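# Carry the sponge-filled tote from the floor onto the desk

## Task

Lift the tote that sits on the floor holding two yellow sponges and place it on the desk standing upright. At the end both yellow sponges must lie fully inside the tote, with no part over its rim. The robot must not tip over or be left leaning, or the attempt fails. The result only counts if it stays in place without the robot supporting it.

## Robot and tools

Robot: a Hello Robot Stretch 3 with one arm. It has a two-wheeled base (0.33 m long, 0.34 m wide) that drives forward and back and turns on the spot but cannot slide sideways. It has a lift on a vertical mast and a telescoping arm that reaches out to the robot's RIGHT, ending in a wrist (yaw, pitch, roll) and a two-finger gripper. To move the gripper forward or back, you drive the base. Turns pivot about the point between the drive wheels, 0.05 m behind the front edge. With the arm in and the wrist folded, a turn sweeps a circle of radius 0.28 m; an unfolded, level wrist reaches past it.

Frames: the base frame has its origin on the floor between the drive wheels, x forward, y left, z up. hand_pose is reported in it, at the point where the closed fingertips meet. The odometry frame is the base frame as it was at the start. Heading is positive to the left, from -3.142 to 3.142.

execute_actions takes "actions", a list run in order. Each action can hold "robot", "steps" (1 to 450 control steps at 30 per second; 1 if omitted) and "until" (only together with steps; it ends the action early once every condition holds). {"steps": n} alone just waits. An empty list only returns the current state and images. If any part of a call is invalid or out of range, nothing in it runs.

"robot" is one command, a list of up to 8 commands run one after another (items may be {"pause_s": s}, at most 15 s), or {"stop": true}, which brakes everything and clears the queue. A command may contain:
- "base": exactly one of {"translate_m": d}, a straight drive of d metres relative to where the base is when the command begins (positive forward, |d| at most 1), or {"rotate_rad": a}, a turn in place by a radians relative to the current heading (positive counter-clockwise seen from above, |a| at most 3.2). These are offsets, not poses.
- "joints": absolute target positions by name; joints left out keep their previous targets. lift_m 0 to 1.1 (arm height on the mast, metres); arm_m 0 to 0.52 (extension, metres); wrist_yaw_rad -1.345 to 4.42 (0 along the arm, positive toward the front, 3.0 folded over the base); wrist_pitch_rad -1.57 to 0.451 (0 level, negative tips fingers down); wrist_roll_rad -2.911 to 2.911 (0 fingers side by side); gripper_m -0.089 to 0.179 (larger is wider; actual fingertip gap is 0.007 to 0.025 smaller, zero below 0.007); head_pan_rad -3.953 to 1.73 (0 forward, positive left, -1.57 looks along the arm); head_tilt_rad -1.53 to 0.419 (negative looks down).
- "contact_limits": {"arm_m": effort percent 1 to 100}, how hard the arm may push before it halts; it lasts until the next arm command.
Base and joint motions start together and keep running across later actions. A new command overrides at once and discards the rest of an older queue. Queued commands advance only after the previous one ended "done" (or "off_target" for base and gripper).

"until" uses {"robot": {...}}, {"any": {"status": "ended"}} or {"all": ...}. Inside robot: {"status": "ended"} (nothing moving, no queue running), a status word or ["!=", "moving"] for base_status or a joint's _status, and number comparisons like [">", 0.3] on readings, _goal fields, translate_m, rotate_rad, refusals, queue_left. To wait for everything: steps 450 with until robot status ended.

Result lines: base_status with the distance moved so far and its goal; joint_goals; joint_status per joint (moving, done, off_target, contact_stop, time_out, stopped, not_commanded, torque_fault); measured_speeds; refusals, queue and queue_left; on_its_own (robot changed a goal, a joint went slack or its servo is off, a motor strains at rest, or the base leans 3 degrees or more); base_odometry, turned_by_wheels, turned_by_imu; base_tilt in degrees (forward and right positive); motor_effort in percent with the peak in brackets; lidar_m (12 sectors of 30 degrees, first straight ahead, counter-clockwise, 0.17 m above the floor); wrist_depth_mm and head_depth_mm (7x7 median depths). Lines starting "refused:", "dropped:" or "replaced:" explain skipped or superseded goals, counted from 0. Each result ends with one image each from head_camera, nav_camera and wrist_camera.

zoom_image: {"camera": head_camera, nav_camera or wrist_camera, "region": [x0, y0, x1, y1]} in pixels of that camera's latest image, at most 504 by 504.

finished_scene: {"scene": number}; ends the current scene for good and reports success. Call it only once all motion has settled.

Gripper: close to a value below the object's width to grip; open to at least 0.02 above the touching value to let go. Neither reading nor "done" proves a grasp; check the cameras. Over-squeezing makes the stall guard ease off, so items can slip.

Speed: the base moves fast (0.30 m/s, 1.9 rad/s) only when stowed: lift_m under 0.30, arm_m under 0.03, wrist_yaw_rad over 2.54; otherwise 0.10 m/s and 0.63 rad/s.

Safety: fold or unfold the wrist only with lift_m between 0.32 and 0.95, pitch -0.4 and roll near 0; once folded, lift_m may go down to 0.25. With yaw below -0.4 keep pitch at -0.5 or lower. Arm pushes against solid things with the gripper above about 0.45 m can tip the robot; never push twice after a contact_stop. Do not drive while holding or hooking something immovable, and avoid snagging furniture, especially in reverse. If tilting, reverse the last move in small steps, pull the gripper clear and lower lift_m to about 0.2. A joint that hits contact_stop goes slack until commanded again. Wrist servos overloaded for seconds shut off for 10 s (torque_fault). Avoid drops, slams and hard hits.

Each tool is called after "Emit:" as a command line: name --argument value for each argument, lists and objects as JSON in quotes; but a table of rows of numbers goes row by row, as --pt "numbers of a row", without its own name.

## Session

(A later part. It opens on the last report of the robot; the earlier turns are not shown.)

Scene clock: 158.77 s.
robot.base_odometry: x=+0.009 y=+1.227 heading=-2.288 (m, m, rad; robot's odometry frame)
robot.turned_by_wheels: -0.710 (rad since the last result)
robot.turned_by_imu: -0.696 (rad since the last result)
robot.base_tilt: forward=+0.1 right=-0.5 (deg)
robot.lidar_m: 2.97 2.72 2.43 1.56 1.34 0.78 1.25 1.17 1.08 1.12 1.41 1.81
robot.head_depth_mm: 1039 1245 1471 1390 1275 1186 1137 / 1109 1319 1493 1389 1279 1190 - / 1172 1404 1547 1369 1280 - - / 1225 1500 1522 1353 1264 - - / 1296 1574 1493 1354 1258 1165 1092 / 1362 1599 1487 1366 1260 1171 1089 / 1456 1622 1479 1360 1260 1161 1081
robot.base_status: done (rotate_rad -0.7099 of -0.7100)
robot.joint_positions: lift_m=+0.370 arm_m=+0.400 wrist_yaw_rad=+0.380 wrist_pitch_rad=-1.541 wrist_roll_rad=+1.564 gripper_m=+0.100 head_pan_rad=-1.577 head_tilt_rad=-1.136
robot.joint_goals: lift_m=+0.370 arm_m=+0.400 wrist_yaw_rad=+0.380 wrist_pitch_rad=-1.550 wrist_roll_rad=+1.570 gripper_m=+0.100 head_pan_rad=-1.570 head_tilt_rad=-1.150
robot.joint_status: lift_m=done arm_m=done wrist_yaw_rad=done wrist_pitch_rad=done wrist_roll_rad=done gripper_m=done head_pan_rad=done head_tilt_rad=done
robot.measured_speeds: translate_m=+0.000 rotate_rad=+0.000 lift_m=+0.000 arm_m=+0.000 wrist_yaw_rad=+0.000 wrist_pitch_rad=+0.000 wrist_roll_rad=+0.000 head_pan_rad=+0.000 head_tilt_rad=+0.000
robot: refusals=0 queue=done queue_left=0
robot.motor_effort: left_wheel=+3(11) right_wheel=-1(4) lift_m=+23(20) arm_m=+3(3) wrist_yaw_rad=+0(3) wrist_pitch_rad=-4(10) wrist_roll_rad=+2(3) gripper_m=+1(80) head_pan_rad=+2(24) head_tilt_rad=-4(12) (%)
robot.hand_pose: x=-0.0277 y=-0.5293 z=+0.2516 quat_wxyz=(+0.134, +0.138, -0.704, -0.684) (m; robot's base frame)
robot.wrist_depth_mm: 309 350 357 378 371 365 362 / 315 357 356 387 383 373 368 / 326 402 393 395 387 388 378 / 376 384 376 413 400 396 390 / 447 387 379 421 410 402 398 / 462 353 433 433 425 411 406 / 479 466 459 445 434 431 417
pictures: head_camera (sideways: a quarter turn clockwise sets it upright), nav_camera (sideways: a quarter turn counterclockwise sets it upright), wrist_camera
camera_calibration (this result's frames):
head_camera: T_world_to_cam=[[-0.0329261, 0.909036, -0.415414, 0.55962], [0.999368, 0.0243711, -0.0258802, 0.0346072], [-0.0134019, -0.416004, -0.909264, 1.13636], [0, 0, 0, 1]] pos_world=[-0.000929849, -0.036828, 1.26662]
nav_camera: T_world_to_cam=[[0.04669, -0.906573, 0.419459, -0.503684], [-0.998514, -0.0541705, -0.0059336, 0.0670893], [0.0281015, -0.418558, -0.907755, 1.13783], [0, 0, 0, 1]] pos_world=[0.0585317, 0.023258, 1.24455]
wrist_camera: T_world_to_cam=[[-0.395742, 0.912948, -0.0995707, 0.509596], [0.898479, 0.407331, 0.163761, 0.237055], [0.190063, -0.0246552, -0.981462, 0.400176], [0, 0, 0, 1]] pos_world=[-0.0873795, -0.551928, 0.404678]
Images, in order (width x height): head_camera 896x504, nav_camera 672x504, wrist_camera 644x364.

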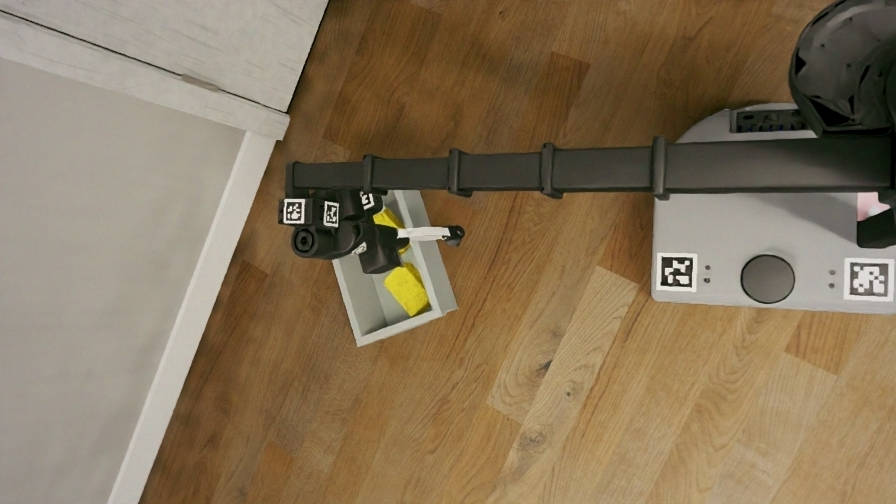

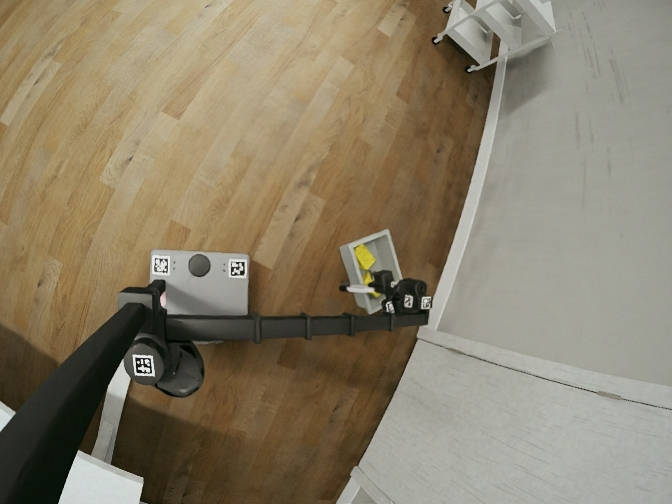

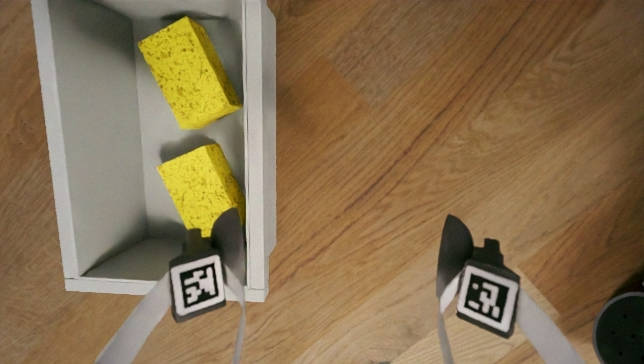

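Emit:
execute_actions --actions '[{"robot": {"base": {"translate_m": -0.012}, "joints": {"lift_m": 0.29, "arm_m": 0.493, "gripper_m": 0.09}}, "steps": 200, "until": {"robot": {"status": "ended"}}}]'

Scene clock: 201.03 s.
robot.base_odometry: x=+0.017 y=+1.236 heading=-2.288 (m, m, rad; robot's odometry frame)
robot.turned_by_wheels: +0.000 (rad since the last result)
robot.turned_by_imu: -0.001 (rad since the last result)
robot.base_tilt: forward=+0.0 right=-0.4 (deg)
robot.lidar_m: 2.98 2.73 2.43 1.56 1.32 0.77 1.23 1.17 1.07 1.08 1.40 1.82
robot.head_depth_mm: 1038 1235 1470 1388 1278 1181 1118 / 1098 1304 1497 1382 1271 1192 - / 1162 1407 1521 1381 1268 - - / 1222 1505 1506 1355 1268 - - / 1290 1578 1487 1353 1265 1171 1091 / 1370 1599 1484 1362 1256 1166 1081 / 1454 1623 1483 1355 1257 1165 1081
robot.base_status: done (translate_m -0.0120 of -0.0120)
robot.joint_positions: lift_m=+0.290 arm_m=+0.493 wrist_yaw_rad=+0.380 wrist_pitch_rad=-1.542 wrist_roll_rad=+1.564 gripper_m=+0.090 head_pan_rad=-1.577 head_tilt_rad=-1.136
robot.joint_goals: lift_m=+0.290 arm_m=+0.493 wrist_yaw_rad=+0.380 wrist_pitch_rad=-1.550 wrist_roll_rad=+1.570 gripper_m=+0.090 head_pan_rad=-1.570 head_tilt_rad=-1.150
robot.joint_status: lift_m=done arm_m=done wrist_yaw_rad=done wrist_pitch_rad=done wrist_roll_rad=done gripper_m=done head_pan_rad=done head_tilt_rad=done
robot.measured_speeds: translate_m=+0.000 rotate_rad=+0.000 lift_m=+0.000 arm_m=+0.000 wrist_yaw_rad=+0.000 wrist_pitch_rad=+0.000 wrist_roll_rad=+0.000 head_pan_rad=+0.000 head_tilt_rad=+0.000
robot: refusals=0 queue=done queue_left=0
robot.motor_effort: left_wheel=+3(4) right_wheel=-1(4) lift_m=+16(24) arm_m=+2(3) wrist_yaw_rad=-1(1) wrist_pitch_rad=-4(4) wrist_roll_rad=+2(2) gripper_m=+0(48) head_pan_rad=+2(3) head_tilt_rad=-4(4) (%)
robot.hand_pose: x=-0.0278 y=-0.6221 z=+0.1721 quat_wxyz=(+0.134, +0.138, -0.704, -0.684) (m; robot's base frame)
robot.wrist_depth_mm: 211 245 242 216 301 295 291 / 277 277 277 313 307 302 296 / 282 279 282 317 314 309 304 / 348 281 330 328 323 317 312 / 361 283 301 333 333 325 318 / 372 271 303 303 345 332 331 / 381 272 308 298 355 347 339
pictures: head_camera (sideways: a quarter turn clockwise sets it upright), nav_camera (sideways: a quarter turn counterclockwise sets it upright), wrist_camera
camera_calibration (this result's frames):
head_camera: T_world_to_cam=[[-0.0331802, 0.909027, -0.415414, 0.559622], [0.999361, 0.0246505, -0.0258802, 0.0346072], [-0.0132856, -0.416007, -0.909264, 1.13636], [0, 0, 0, 1]] pos_world=[-0.000919553, -0.03683, 1.26662]
nav_camera: T_world_to_cam=[[0.0469434, -0.90656, 0.419459, -0.503685], [-0.998499, -0.0544496, -0.00593359, 0.0670892], [0.0282185, -0.418551, -0.907755, 1.13783], [0, 0, 0, 1]] pos_world=[0.0585252, 0.0232727, 1.24455]
wrist_camera: T_world_to_cam=[[-0.395726, 0.913044, -0.0987547, 0.586296], [0.898549, 0.40716, 0.163799, 0.287846], [0.189764, -0.0239166, -0.981538, 0.320295], [0, 0, 0, 1]] pos_world=[-0.0874122, -0.644852, 0.325133]
Images, in order (width x height): head_camera 896x504, nav_camera 672x504, wrist_camera 644x364.

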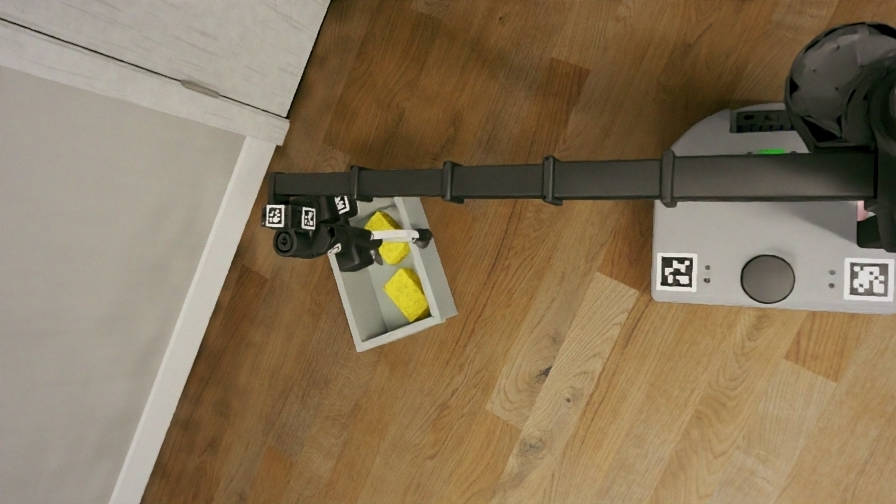

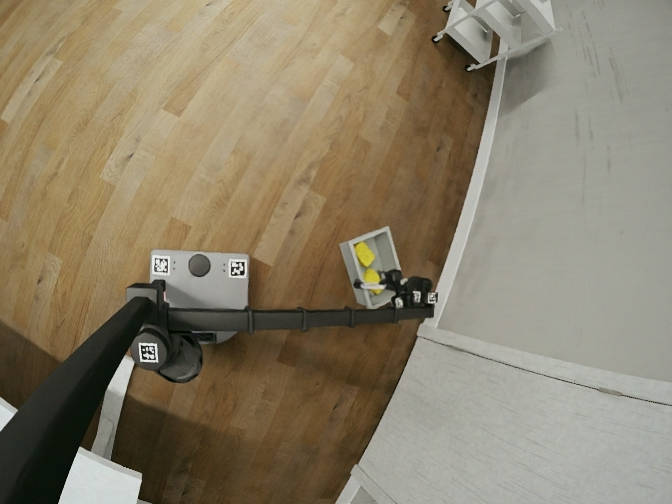

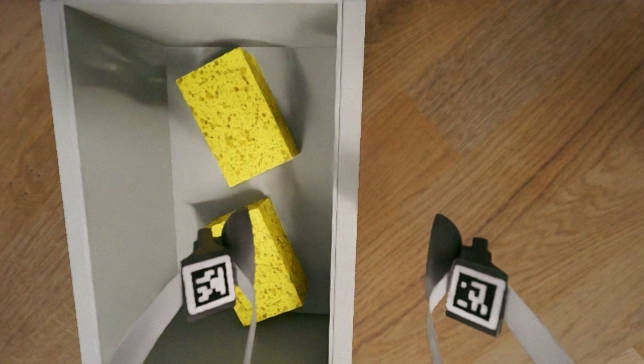

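Emit:
execute_actions --actions '[{"robot": {"joints": {"lift_m": 0.197, "arm_m": 0.496, "gripper_m": 0.07}}, "steps": 200, "until": {"robot": {"status": "ended"}}}]'

Scene clock: 223.93 s.
robot.base_odometry: x=+0.017 y=+1.236 heading=-2.288 (m, m, rad; robot's odometry frame)
robot.turned_by_wheels: +0.000 (rad since the last result)
robot.turned_by_imu: -0.001 (rad since the last result)
robot.base_tilt: forward=+0.0 right=-0.5 (deg)
robot.lidar_m: 2.98 2.74 2.44 1.56 1.32 0.77 1.24 1.17 1.07 1.08 1.40 1.82
robot.head_depth_mm: 1037 1231 1475 1397 1280 1188 1103 / 1103 1305 1499 1385 1279 1194 - / 1162 1403 1525 1378 1271 - - / 1221 1495 1515 1348 1266 - - / 1286 1578 1497 1349 1264 1170 1090 / 1369 1598 1492 1362 1254 1167 1088 / 1445 1630 1485 1357 1253 1162 1084
robot.base_status: done (translate_m -0.0120 of -0.0120)
robot.joint_positions: lift_m=+0.197 arm_m=+0.496 wrist_yaw_rad=+0.380 wrist_pitch_rad=-1.542 wrist_roll_rad=+1.564 gripper_m=+0.070 head_pan_rad=-1.577 head_tilt_rad=-1.136
robot.joint_goals: lift_m=+0.197 arm_m=+0.496 wrist_yaw_rad=+0.380 wrist_pitch_rad=-1.550 wrist_roll_rad=+1.570 gripper_m=+0.070 head_pan_rad=-1.570 head_tilt_rad=-1.150
robot.joint_status: lift_m=done arm_m=done wrist_yaw_rad=done wrist_pitch_rad=done wrist_roll_rad=done gripper_m=done head_pan_rad=done head_tilt_rad=done
robot.measured_speeds: translate_m=+0.000 rotate_rad=+0.000 lift_m=+0.000 arm_m=+0.000 wrist_yaw_rad=+0.000 wrist_pitch_rad=+0.000 wrist_roll_rad=+0.000 head_pan_rad=+0.000 head_tilt_rad=+0.000
robot: refusals=0 queue=done queue_left=0
robot.motor_effort: left_wheel=+3(3) right_wheel=-1(0) lift_m=+16(15) arm_m=+2(2) wrist_yaw_rad=+0(0) wrist_pitch_rad=-4(4) wrist_roll_rad=+2(2) gripper_m=-1(75) head_pan_rad=+2(2) head_tilt_rad=-4(4) (%)
robot.hand_pose: x=-0.0278 y=-0.6251 z=+0.0791 quat_wxyz=(+0.134, +0.138, -0.704, -0.684) (m; robot's base frame)
robot.wrist_depth_mm: 198 219 213 211 216 212 209 / 199 186 197 221 221 216 214 / 200 193 190 227 226 223 218 / 201 243 195 232 233 229 223 / 203 251 246 240 238 235 230 / 204 237 - 249 247 240 236 / 205 253 212 231 253 248 242
pictures: head_camera (sideways: a quarter turn clockwise sets it upright), nav_camera (sideways: a quarter turn counterclockwise sets it upright), wrist_camera
camera_calibration (this result's frames):
head_camera: T_world_to_cam=[[-0.0331801, 0.909027, -0.415414, 0.559622], [0.999361, 0.0246504, -0.0258802, 0.0346072], [-0.0132856, -0.416007, -0.909264, 1.13636], [0, 0, 0, 1]] pos_world=[-0.000919558, -0.03683, 1.26662]
nav_camera: T_world_to_cam=[[0.0469433, -0.90656, 0.419459, -0.503685], [-0.998499, -0.0544495, -0.0059336, 0.0670892], [0.0282185, -0.418551, -0.907755, 1.13783], [0, 0, 0, 1]] pos_world=[0.0585252, 0.0232727, 1.24455]
wrist_camera: T_world_to_cam=[[-0.395728, 0.913049, -0.0986963, 0.579833], [0.898553, 0.407151, 0.163801, 0.304296], [0.189743, -0.0238632, -0.981544, 0.228968], [0, 0, 0, 1]] pos_world=[-0.0874145, -0.647847, 0.232126]
Images, in order (width x height): head_camera 896x504, nav_camera 672x504, wrist_camera 644x364.

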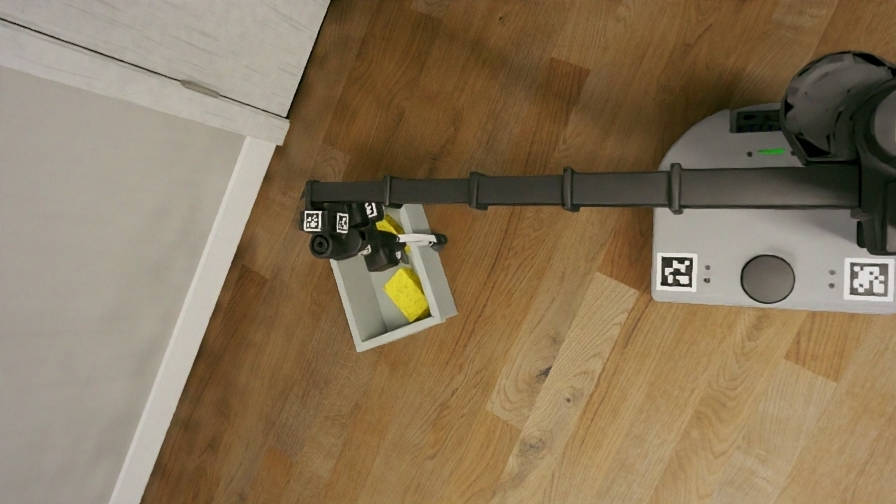

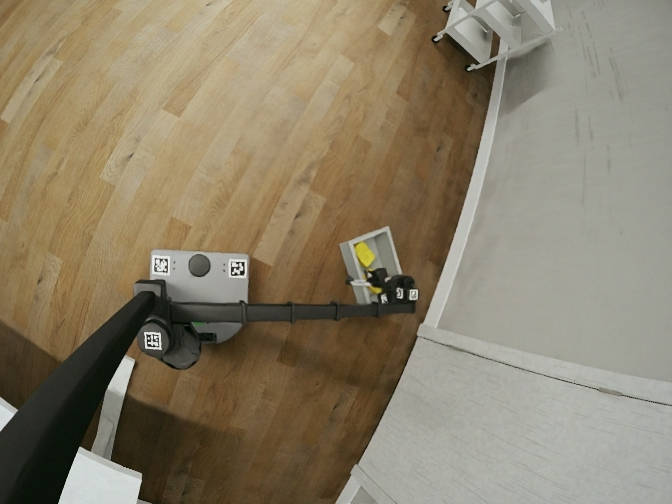

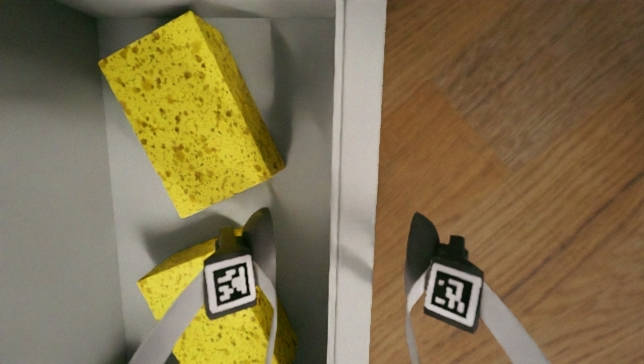

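Emit:
execute_actions --actions '[{"robot": {"joints": {"gripper_m": -0.04}}, "steps": 100, "until": {"robot": {"status": "ended"}}}]'

Scene clock: 229.93 s.
robot.base_odometry: x=+0.017 y=+1.236 heading=-2.288 (m, m, rad; robot's odometry frame)
robot.turned_by_wheels: +0.000 (rad since the last result)
robot.turned_by_imu: -0.001 (rad since the last result)
robot.base_tilt: forward=+0.0 right=-0.4 (deg)
robot.lidar_m: 2.98 2.74 2.43 1.55 1.32 0.77 1.24 1.17 1.08 1.08 1.40 1.82
robot.head_depth_mm: 1035 1231 1472 1387 1282 1183 1106 / 1100 1306 1492 1385 1271 1193 - / 1156 1411 1525 1385 1273 - - / 1218 1490 1514 1350 1258 - - / 1287 1575 1486 1351 1265 1171 1093 / 1360 1597 1495 1367 1252 1158 1087 / 1448 1625 1479 1351 1250 1159 1084
robot.base_status: done (translate_m -0.0120 of -0.0120)
robot.joint_positions: lift_m=+0.197 arm_m=+0.496 wrist_yaw_rad=+0.380 wrist_pitch_rad=-1.548 wrist_roll_rad=+1.564 gripper_m=-0.039 head_pan_rad=-1.577 head_tilt_rad=-1.136
robot.joint_goals: lift_m=+0.197 arm_m=+0.496 wrist_yaw_rad=+0.380 wrist_pitch_rad=-1.550 wrist_roll_rad=+1.570 gripper_m=-0.040 head_pan_rad=-1.570 head_tilt_rad=-1.150
robot.joint_status: lift_m=done arm_m=done wrist_yaw_rad=done wrist_pitch_rad=done wrist_roll_rad=done gripper_m=done head_pan_rad=done head_tilt_rad=done
robot.measured_speeds: translate_m=+0.000 rotate_rad=+0.000 lift_m=+0.000 arm_m=+0.000 wrist_yaw_rad=+0.000 wrist_pitch_rad=+0.000 wrist_roll_rad=+0.000 head_pan_rad=+0.000 head_tilt_rad=+0.000
robot: refusals=0 queue=done queue_left=0
robot.motor_effort: left_wheel=+3(3) right_wheel=-1(1) lift_m=+16(16) arm_m=+2(2) wrist_yaw_rad=+0(0) wrist_pitch_rad=-1(4) wrist_roll_rad=+2(2) gripper_m=-27(100) head_pan_rad=+2(2) head_tilt_rad=-5(4) (%)
robot.hand_pose: x=-0.0284 y=-0.6235 z=+0.0792 quat_wxyz=(+0.135, +0.137, -0.702, -0.686) (m; robot's base frame)
robot.wrist_depth_mm: 202 200 216 108 215 212 209 / 206 186 215 111 222 219 214 / 207 191 190 114 227 223 220 / 207 241 195 118 234 230 226 / 209 249 243 120 238 235 230 / 210 230 206 124 244 241 237 / 211 261 211 253 255 249 246
pictures: head_camera (sideways: a quarter turn clockwise sets it upright), nav_camera (sideways: a quarter turn counterclockwise sets it upright), wrist_camera
camera_calibration (this result's frames):
head_camera: T_world_to_cam=[[-0.03318, 0.909027, -0.415414, 0.559622], [0.999361, 0.0246503, -0.0258802, 0.0346072], [-0.0132857, -0.416007, -0.909264, 1.13636], [0, 0, 0, 1]] pos_world=[-0.000919562, -0.03683, 1.26662]
nav_camera: T_world_to_cam=[[0.0469432, -0.90656, 0.419459, -0.503685], [-0.998499, -0.0544494, -0.0059336, 0.0670892], [0.0282184, -0.418551, -0.907755, 1.13783], [0, 0, 0, 1]] pos_world=[0.0585252, 0.0232727, 1.24455]
wrist_camera: T_world_to_cam=[[-0.39595, 0.913614, -0.092369, 0.578063], [0.898941, 0.40618, 0.164083, 0.30359], [0.187427, -0.0180654, -0.982112, 0.232804], [0, 0, 0, 1]] pos_world=[-0.0876592, -0.647234, 0.232221]
Images, in order (width x height): head_camera 896x504, nav_camera 672x504, wrist_camera 644x364.

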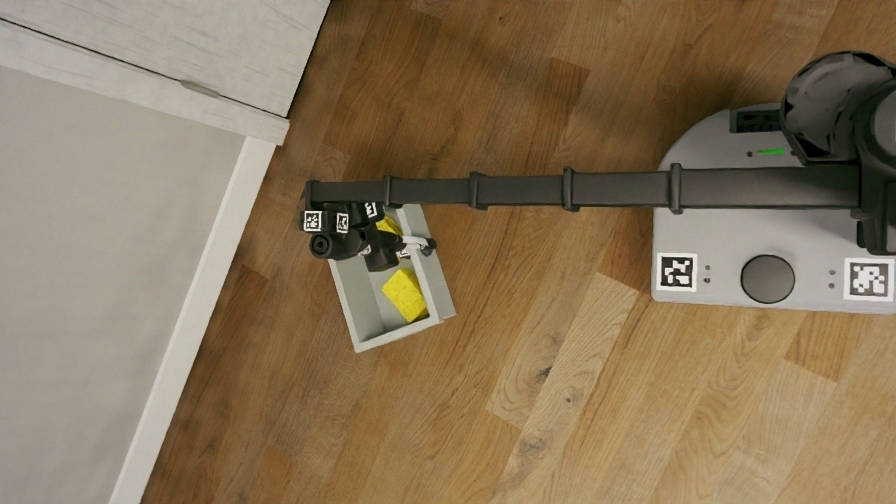

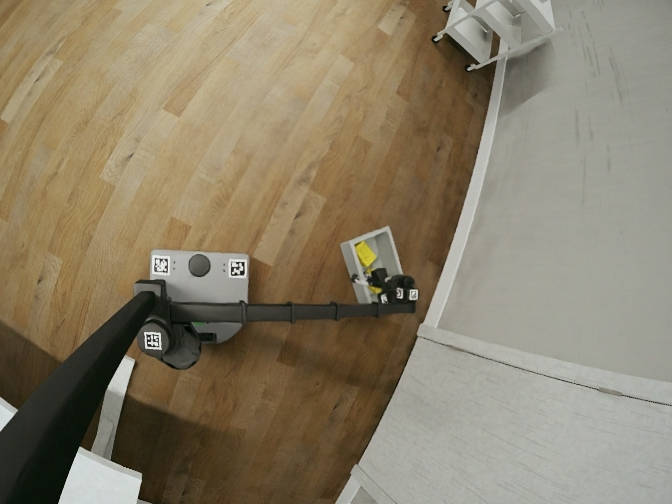

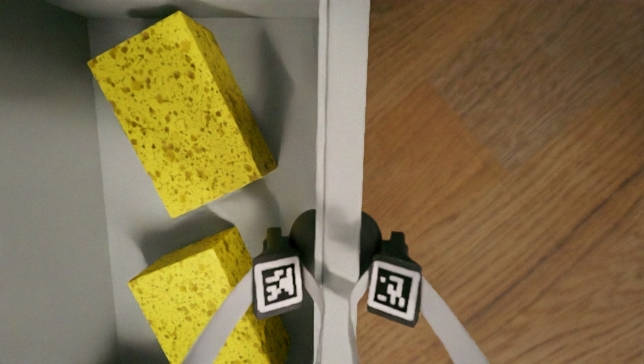

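Emit:
zoom_image --camera "head_camera" --region '[340, 190, 480, 330]'

Emit:
zoom_image --camera "wrist_camera" --region '[240, 184, 440, 364]'

Region (340, 190, 480, 330) of head_camera's 896x504 image, scaled by 3.600, with more detail than that image has.

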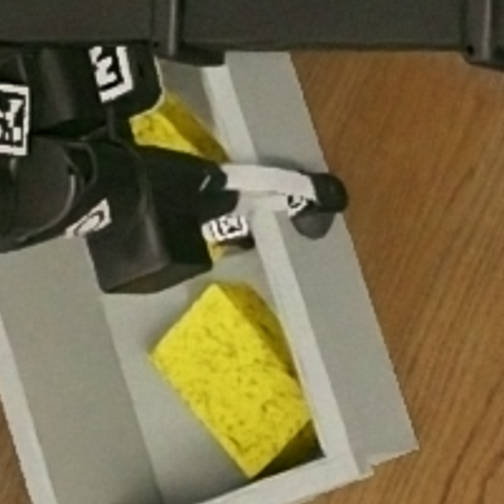

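Region (240, 184, 440, 364) of wrist_camera's 644x364 image, scaled by 2.520; it fills the top 454 rows of this view, and the rest is white.

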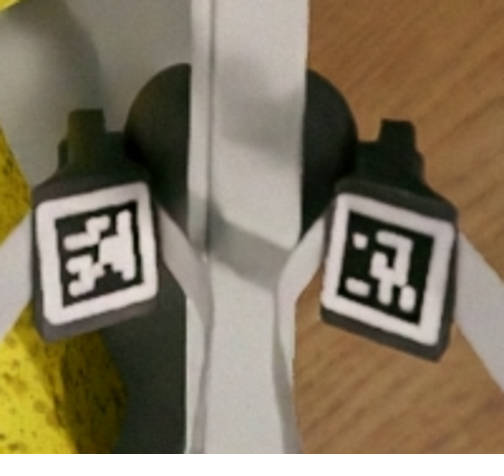

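Emit:
execute_actions --actions '[{"robot": {"joints": {"lift_m": 0.222}}, "steps": 100, "until": {"robot": {"status": "ended"}}}]'

Scene clock: 283.17 s.
robot.base_odometry: x=+0.017 y=+1.236 heading=-2.288 (m, m, rad; robot's odometry frame)
robot.turned_by_wheels: +0.000 (rad since the last result)
robot.turned_by_imu: -0.001 (rad since the last result)
robot.base_tilt: forward=+0.1 right=-0.4 (deg)
robot.lidar_m: 2.98 2.73 2.43 1.56 1.32 0.77 1.23 1.17 1.07 1.09 1.40 1.82
robot.head_depth_mm: 1036 1238 1471 1390 1282 1186 1112 / 1104 1302 1492 1385 1274 1196 - / 1164 1408 1548 1373 1266 - - / 1231 1499 1522 1344 1262 - - / 1283 1569 1487 1336 1257 1171 1091 / 1359 1595 1484 1364 1258 1168 1091 / 1453 1625 1483 1356 1248 1161 1083
robot.base_status: done (translate_m -0.0120 of -0.0120)
robot.joint_positions: lift_m=+0.222 arm_m=+0.496 wrist_yaw_rad=+0.380 wrist_pitch_rad=-1.537 wrist_roll_rad=+1.564 gripper_m=-0.027 head_pan_rad=-1.577 head_tilt_rad=-1.136
robot.joint_goals: lift_m=+0.222 arm_m=+0.496 wrist_yaw_rad=+0.380 wrist_pitch_rad=-1.550 wrist_roll_rad=+1.570 gripper_m=-0.028 head_pan_rad=-1.570 head_tilt_rad=-1.150
robot.joint_status: lift_m=done arm_m=done wrist_yaw_rad=done wrist_pitch_rad=done wrist_roll_rad=done gripper_m=done head_pan_rad=done head_tilt_rad=done
robot.measured_speeds: translate_m=+0.000 rotate_rad=+0.000 lift_m=+0.000 arm_m=+0.000 wrist_yaw_rad=+0.000 wrist_pitch_rad=+0.000 wrist_roll_rad=+0.000 head_pan_rad=+0.000 head_tilt_rad=+0.000
robot: refusals=0 queue=done queue_left=0
robot.on_its_own: gripper_m is held at -0.028, not at your -0.040, by its stall guard, which is not easing now
robot.motor_effort: left_wheel=+3(3) right_wheel=-1(1) lift_m=+24(23) arm_m=+3(3) wrist_yaw_rad=+0(1) wrist_pitch_rad=-6(6) wrist_roll_rad=+2(2) gripper_m=-20(27) head_pan_rad=+2(3) head_tilt_rad=-4(4) (%)
robot.hand_pose: x=-0.0274 y=-0.6262 z=+0.1035 quat_wxyz=(+0.134, +0.138, -0.705, -0.682) (m; robot's base frame)
robot.wrist_depth_mm: 196 223 214 111 238 233 228 / 194 219 198 113 244 238 234 / 197 232 200 116 248 245 239 / 198 259 208 119 257 252 247 / 201 263 256 122 264 259 252 / 202 254 221 125 269 265 259 / 203 268 222 226 278 271 265
pictures: head_camera (sideways: a quarter turn clockwise sets it upright), nav_camera (sideways: a quarter turn counterclockwise sets it upright), wrist_camera
camera_calibration (this result's frames):
head_camera: T_world_to_cam=[[-0.0331802, 0.909027, -0.415414, 0.559622], [0.999361, 0.0246505, -0.0258802, 0.0346072], [-0.0132856, -0.416007, -0.909264, 1.13636], [0, 0, 0, 1]] pos_world=[-0.000919553, -0.03683, 1.26662]
nav_camera: T_world_to_cam=[[0.0469434, -0.90656, 0.419459, -0.503685], [-0.998499, -0.0544496, -0.0059336, 0.0670892], [0.0282185, -0.418551, -0.907755, 1.13783], [0, 0, 0, 1]] pos_world=[0.0585252, 0.0232727, 1.24455]
wrist_camera: T_world_to_cam=[[-0.395556, 0.912631, -0.103148, 0.583613], [0.898283, 0.407827, 0.163599, 0.300793], [0.191372, -0.0279433, -0.98112, 0.250279], [0, 0, 0, 1]] pos_world=[-0.0872421, -0.648302, 0.256543]
Images, in order (width x height): head_camera 896x504, nav_camera 672x504, wrist_camera 644x364.

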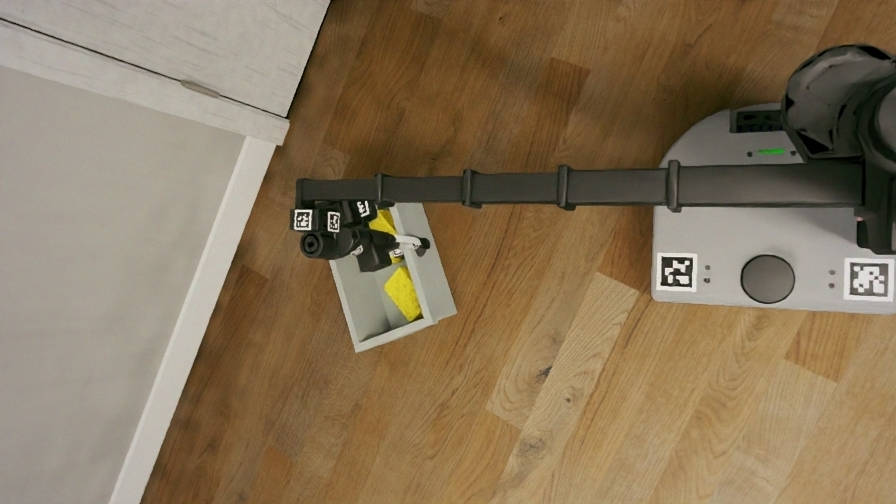

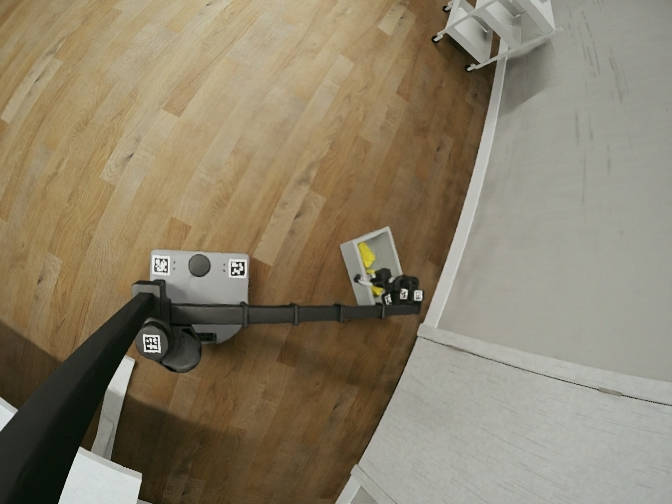

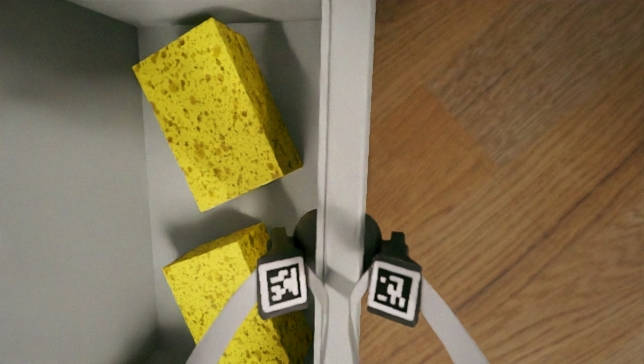

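Emit:
execute_actions --actions '[{"robot": {"joints": {"lift_m": 0.235, "wrist_pitch_rad": -1.43}}, "steps": 100, "until": {"robot": {"status": "ended"}}}]'

Scene clock: 307.20 s.
robot.base_odometry: x=+0.017 y=+1.236 heading=-2.288 (m, m, rad; robot's odometry frame)
robot.turned_by_wheels: +0.000 (rad since the last result)
robot.turned_by_imu: -0.001 (rad since the last result)
robot.base_tilt: forward=+0.1 right=-0.4 (deg)
robot.lidar_m: 2.98 2.73 2.43 1.55 1.32 0.77 1.23 1.17 1.08 1.08 1.40 1.82
robot.head_depth_mm: 1038 1234 1472 1396 1279 1188 1116 / 1099 1302 1498 1383 1277 1193 - / 1165 1404 1529 1367 1273 - - / 1216 1496 1550 1341 1266 - - / 1293 1575 1498 1346 1261 1168 1086 / 1369 1598 1486 1366 1257 1164 1085 / 1445 1636 1489 1354 1251 1157 1087
robot.base_status: done (translate_m -0.0120 of -0.0120)
robot.joint_positions: lift_m=+0.235 arm_m=+0.496 wrist_yaw_rad=+0.380 wrist_pitch_rad=-1.437 wrist_roll_rad=+1.564 gripper_m=-0.027 head_pan_rad=-1.577 head_tilt_rad=-1.136
robot.joint_goals: lift_m=+0.235 arm_m=+0.496 wrist_yaw_rad=+0.380 wrist_pitch_rad=-1.430 wrist_roll_rad=+1.570 gripper_m=-0.028 head_pan_rad=-1.570 head_tilt_rad=-1.150
robot.joint_status: lift_m=done arm_m=done wrist_yaw_rad=done wrist_pitch_rad=done wrist_roll_rad=done gripper_m=done head_pan_rad=done head_tilt_rad=done
robot.measured_speeds: translate_m=+0.000 rotate_rad=+0.000 lift_m=+0.000 arm_m=+0.000 wrist_yaw_rad=+0.000 wrist_pitch_rad=+0.000 wrist_roll_rad=+0.000 head_pan_rad=+0.000 head_tilt_rad=+0.000
robot: refusals=0 queue=done queue_left=0
robot.on_its_own: gripper_m is held at -0.028, not at your -0.040, by its stall guard, which is not easing now
robot.motor_effort: left_wheel=+3(3) right_wheel=-1(1) lift_m=+25(24) arm_m=+1(2) wrist_yaw_rad=+0(0) wrist_pitch_rad=+2(5) wrist_roll_rad=+2(2) gripper_m=-19(20) head_pan_rad=+2(2) head_tilt_rad=-5(4) (%)
robot.hand_pose: x=-0.0179 y=-0.6500 z=+0.1162 quat_wxyz=(+0.127, +0.144, -0.738, -0.646) (m; robot's base frame)
robot.wrist_depth_mm: 189 219 215 193 242 235 225 / 192 235 214 221 247 241 230 / 192 238 218 205 252 246 236 / 196 244 225 204 261 252 243 / 202 246 283 124 268 257 247 / 209 249 244 126 273 265 254 / 217 254 246 135 285 270 260
pictures: head_camera (sideways: a quarter turn clockwise sets it upright), nav_camera (sideways: a quarter turn counterclockwise sets it upright), wrist_camera
camera_calibration (this result's frames):
head_camera: T_world_to_cam=[[-0.03318, 0.909027, -0.415414, 0.559621], [0.999361, 0.0246503, -0.0258802, 0.0346072], [-0.0132857, -0.416007, -0.909264, 1.13636], [0, 0, 0, 1]] pos_world=[-0.000919562, -0.03683, 1.26662]
nav_camera: T_world_to_cam=[[0.0469432, -0.90656, 0.419459, -0.503685], [-0.998499, -0.0544494, -0.00593361, 0.0670892], [0.0282184, -0.418551, -0.907755, 1.13783], [0, 0, 0, 1]] pos_world=[0.0585252, 0.0232727, 1.24455]
wrist_camera: T_world_to_cam=[[-0.389997, 0.898459, -0.201674, 0.612778], [0.892284, 0.422836, 0.158236, 0.310165], [0.227444, -0.118239, -0.966586, 0.200477], [0, 0, 0, 1]] pos_world=[-0.0833705, -0.658, 0.26828]
Images, in order (width x height): head_camera 896x504, nav_camera 672x504, wrist_camera 644x364.

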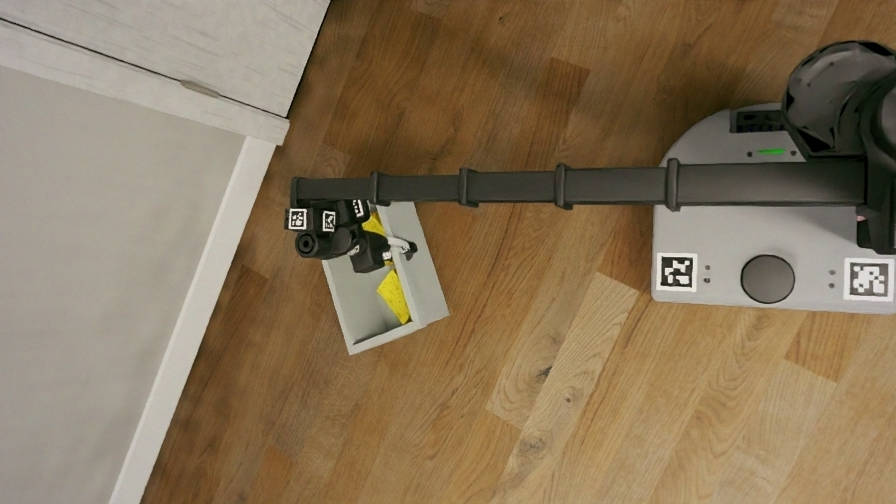

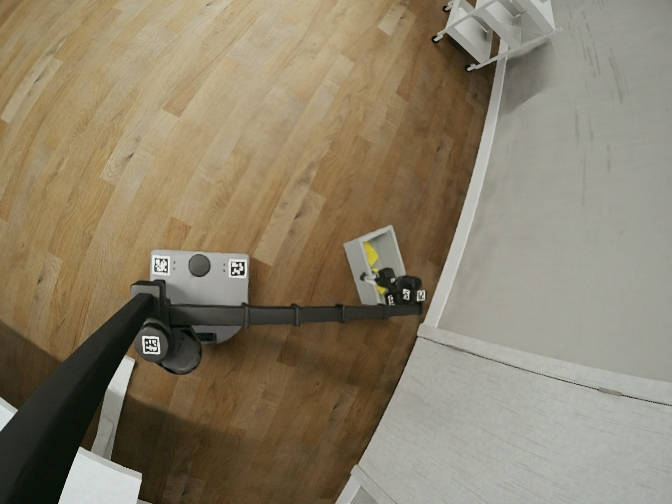

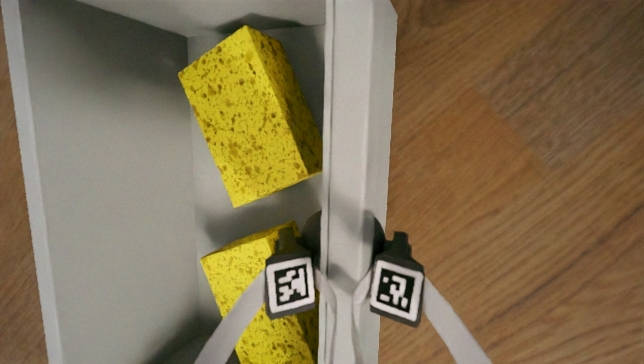

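Emit:
execute_actions --actions '[{"robot": {"joints": {"arm_m": 0.465, "wrist_pitch_rad": -1.28, "gripper_m": -0.03}}, "steps": 100, "until": {"robot": {"status": "ended"}}}]'

Scene clock: 313.37 s.
robot.base_odometry: x=+0.017 y=+1.236 heading=-2.288 (m, m, rad; robot's odometry frame)
robot.turned_by_wheels: +0.000 (rad since the last result)
robot.turned_by_imu: -0.001 (rad since the last result)
robot.base_tilt: forward=+0.0 right=-0.4 (deg)
robot.lidar_m: 2.99 2.74 2.43 1.56 1.32 0.77 1.23 1.17 1.08 1.08 1.40 1.82
robot.head_depth_mm: 1036 1235 1474 1394 1282 1184 1116 / 1106 1306 1493 1383 1270 1197 - / 1166 1411 1528 1373 1272 - - / 1220 1491 1518 1345 1260 - - / 1290 1582 1484 1338 1254 1165 1086 / 1374 1591 1491 1365 1251 1163 1087 / 1437 1629 1473 1354 1252 1162 1082
robot.base_status: done (translate_m -0.0120 of -0.0120)
robot.joint_positions: lift_m=+0.235 arm_m=+0.465 wrist_yaw_rad=+0.380 wrist_pitch_rad=-1.306 wrist_roll_rad=+1.564 gripper_m=-0.029 head_pan_rad=-1.577 head_tilt_rad=-1.136
robot.joint_goals: lift_m=+0.235 arm_m=+0.465 wrist_yaw_rad=+0.380 wrist_pitch_rad=-1.280 wrist_roll_rad=+1.570 gripper_m=-0.030 head_pan_rad=-1.570 head_tilt_rad=-1.150
robot.joint_status: lift_m=done arm_m=done wrist_yaw_rad=done wrist_pitch_rad=done wrist_roll_rad=done gripper_m=done head_pan_rad=done head_tilt_rad=done
robot.measured_speeds: translate_m=+0.000 rotate_rad=+0.000 lift_m=+0.000 arm_m=+0.000 wrist_yaw_rad=+0.000 wrist_pitch_rad=+0.000 wrist_roll_rad=+0.000 head_pan_rad=+0.000 head_tilt_rad=+0.000
robot: refusals=0 queue=done queue_left=0
robot.motor_effort: left_wheel=+3(3) right_wheel=-1(1) lift_m=+25(25) arm_m=-4(5) wrist_yaw_rad=+1(0) wrist_pitch_rad=+10(12) wrist_roll_rad=+2(2) gripper_m=-20(34) head_pan_rad=+2(2) head_tilt_rad=-4(5) (%)
robot.hand_pose: x=-0.0054 y=-0.6507 z=+0.1197 quat_wxyz=(+0.118, +0.152, -0.779, -0.596) (m; robot's base frame)
robot.wrist_depth_mm: 190 220 219 196 240 229 213 / 193 232 216 214 244 233 218 / 197 235 223 205 251 237 222 / 204 240 284 206 258 244 226 / 210 243 289 123 262 249 231 / 311 248 295 127 267 254 236 / 422 251 282 136 280 257 240
pictures: head_camera (sideways: a quarter turn clockwise sets it upright), nav_camera (sideways: a quarter turn counterclockwise sets it upright), wrist_camera
camera_calibration (this result's frames):
head_camera: T_world_to_cam=[[-0.0331801, 0.909027, -0.415414, 0.559622], [0.999361, 0.0246504, -0.0258802, 0.0346072], [-0.0132856, -0.416007, -0.909264, 1.13636], [0, 0, 0, 1]] pos_world=[-0.000919558, -0.03683, 1.26662]
nav_camera: T_world_to_cam=[[0.0469433, -0.90656, 0.419459, -0.503685], [-0.998499, -0.0544495, -0.0059336, 0.0670892], [0.0282185, -0.418551, -0.907755, 1.13783], [0, 0, 0, 1]] pos_world=[0.0585252, 0.0232727, 1.24455]
wrist_camera: T_world_to_cam=[[-0.376625, 0.866299, -0.328145, 0.613229], [0.884983, 0.441162, 0.148933, 0.311768], [0.273786, -0.234311, -0.932813, 0.121643], [0, 0, 0, 1]] pos_world=[-0.0782563, -0.640278, 0.268266]
Images, in order (width x height): head_camera 896x504, nav_camera 672x504, wrist_camera 644x364.

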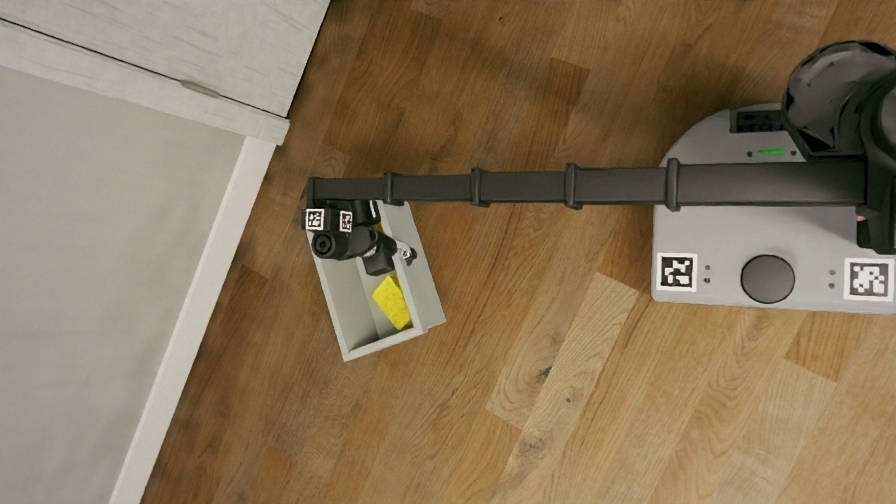

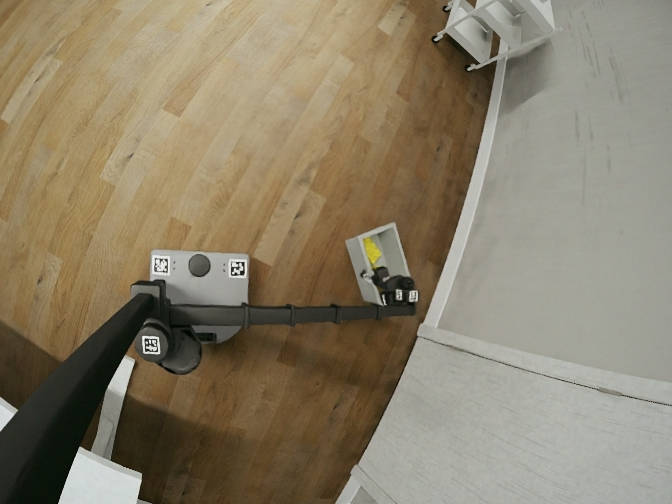

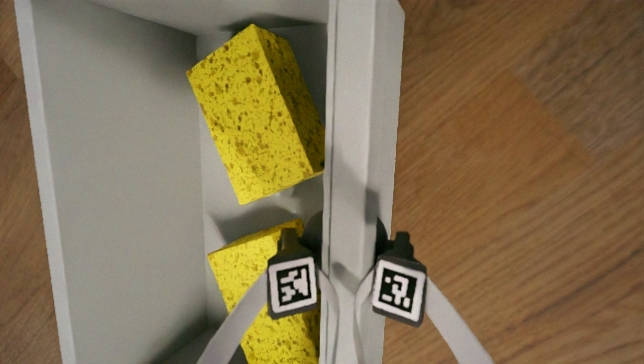

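Emit:
execute_actions --actions '[{"robot": {"base": {"rotate_rad": -1.1}, "joints": {"lift_m": 1.0, "arm_m": 0.30, "wrist_pitch_rad": -1.17, "head_pan_rad": -2.8, "head_tilt_rad": -0.75}}, "steps": 400, "until": {"robot": {"status": "ended"}}}]'

Scene clock: 351.07 s.
robot.base_odometry: x=+0.017 y=+1.236 heading=+2.895 (m, m, rad; robot's odometry frame)
robot.turned_by_wheels: -1.100 (rad since the last result)
robot.turned_by_imu: -1.080 (rad since the last result)
robot.base_tilt: forward=+0.0 right=-0.5 (deg)
robot.lidar_m: 1.34 1.82 2.96 2.74 2.67 1.56 1.35 0.77 1.22 1.20 1.08 1.07
robot.head_depth_mm: 1227 1329 1035 - - - 1139 / 1180 1305 1031 - - - 1150 / 1141 1257 1056 - - - 1148 / 1105 1226 1053 - - 1252 1142 / 1072 1189 1079 - - 1246 1137 / 1036 1159 1075 - - 1269 1132 / 1006 1129 - - - 1288 1131
robot.base_status: done (rotate_rad -1.0999 of -1.1000)
robot.joint_positions: lift_m=+1.000 arm_m=+0.300 wrist_yaw_rad=+0.379 wrist_pitch_rad=-1.203 wrist_roll_rad=+1.566 gripper_m=-0.029 head_pan_rad=-2.793 head_tilt_rad=-0.754
robot.joint_goals: lift_m=+1.000 arm_m=+0.300 wrist_yaw_rad=+0.380 wrist_pitch_rad=-1.170 wrist_roll_rad=+1.570 gripper_m=-0.030 head_pan_rad=-2.800 head_tilt_rad=-0.750
robot.joint_status: lift_m=done arm_m=done wrist_yaw_rad=done wrist_pitch_rad=done wrist_roll_rad=done gripper_m=done head_pan_rad=done head_tilt_rad=done
robot.measured_speeds: translate_m=+0.000 rotate_rad=+0.000 lift_m=+0.000 arm_m=+0.000 wrist_yaw_rad=+0.000 wrist_pitch_rad=+0.000 wrist_roll_rad=+0.000 head_pan_rad=+0.000 head_tilt_rad=+0.000
robot: refusals=0 queue=done queue_left=0
robot.motor_effort: left_wheel=+2(11) right_wheel=-1(7) lift_m=+25(31) arm_m=-4(5) wrist_yaw_rad=+0(1) wrist_pitch_rad=+13(16) wrist_roll_rad=+1(2) gripper_m=-20(20) head_pan_rad=-2(31) head_tilt_rad=+2(18) (%)
robot.hand_pose: x=+0.0042 y=-0.5098 z=+0.8905 quat_wxyz=(+0.109, +0.157, -0.809, -0.555) (m; robot's base frame)
robot.wrist_depth_mm: 192 219 219 196 864 848 774 / 192 232 217 214 895 854 767 / 197 236 225 204 937 868 775 / 203 239 282 207 974 882 841 / 210 244 288 124 - 902 853 / 392 246 296 127 - 925 830 / 571 252 285 136 - 945 846
pictures: head_camera (sideways: a quarter turn clockwise sets it upright), nav_camera (sideways: a quarter turn counterclockwise sets it upright), wrist_camera
camera_calibration (this result's frames):
head_camera: T_world_to_cam=[[0.633608, 0.271286, -0.724531, 0.958277], [0.35884, -0.932726, -0.035432, 0.0509653], [-0.685401, -0.237541, -0.688331, 0.853232], [0, 0, 0, 1]] pos_world=[-0.0406541, -0.00975306, 1.28341]
nav_camera: T_world_to_cam=[[-0.625271, -0.282885, 0.727332, -0.90069], [-0.395623, 0.918255, 0.0170335, 0.0335083], [-0.672695, -0.277098, -0.686074, 0.853905], [0, 0, 0, 1]] pos_world=[0.0244988, -0.0489449, 1.24037]
wrist_camera: T_world_to_cam=[[-0.360576, 0.83088, -0.42382, 0.814786], [0.880168, 0.453483, 0.140205, 0.140394], [0.308689, -0.322479, -0.894829, 0.792132], [0, 0, 0, 1]] pos_world=[-0.0743002, -0.485209, 1.03446]
Images, in order (width x height): head_camera 896x504, nav_camera 672x504, wrist_camera 644x364.

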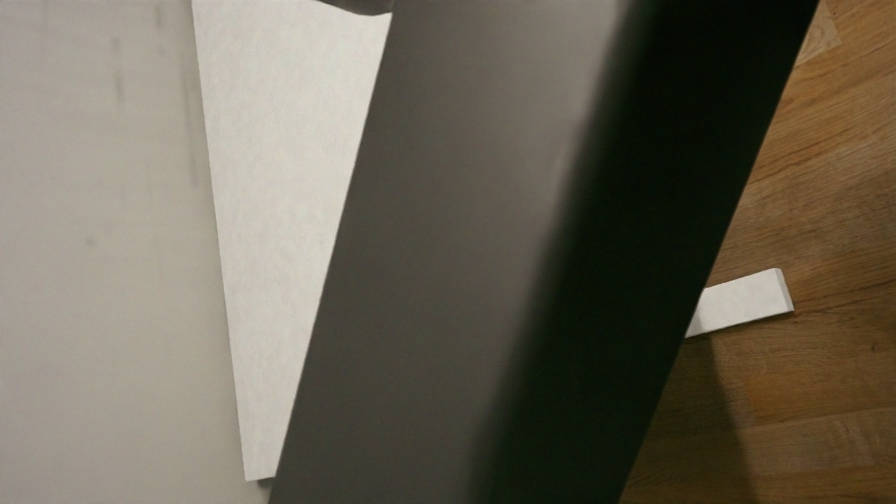

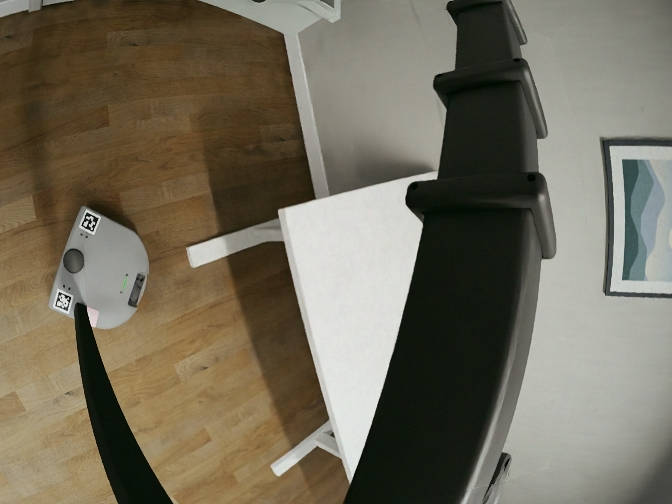

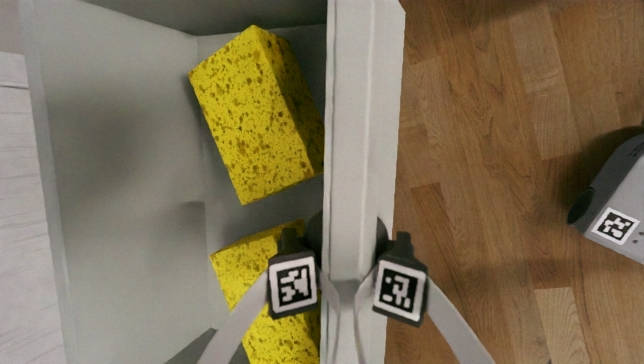

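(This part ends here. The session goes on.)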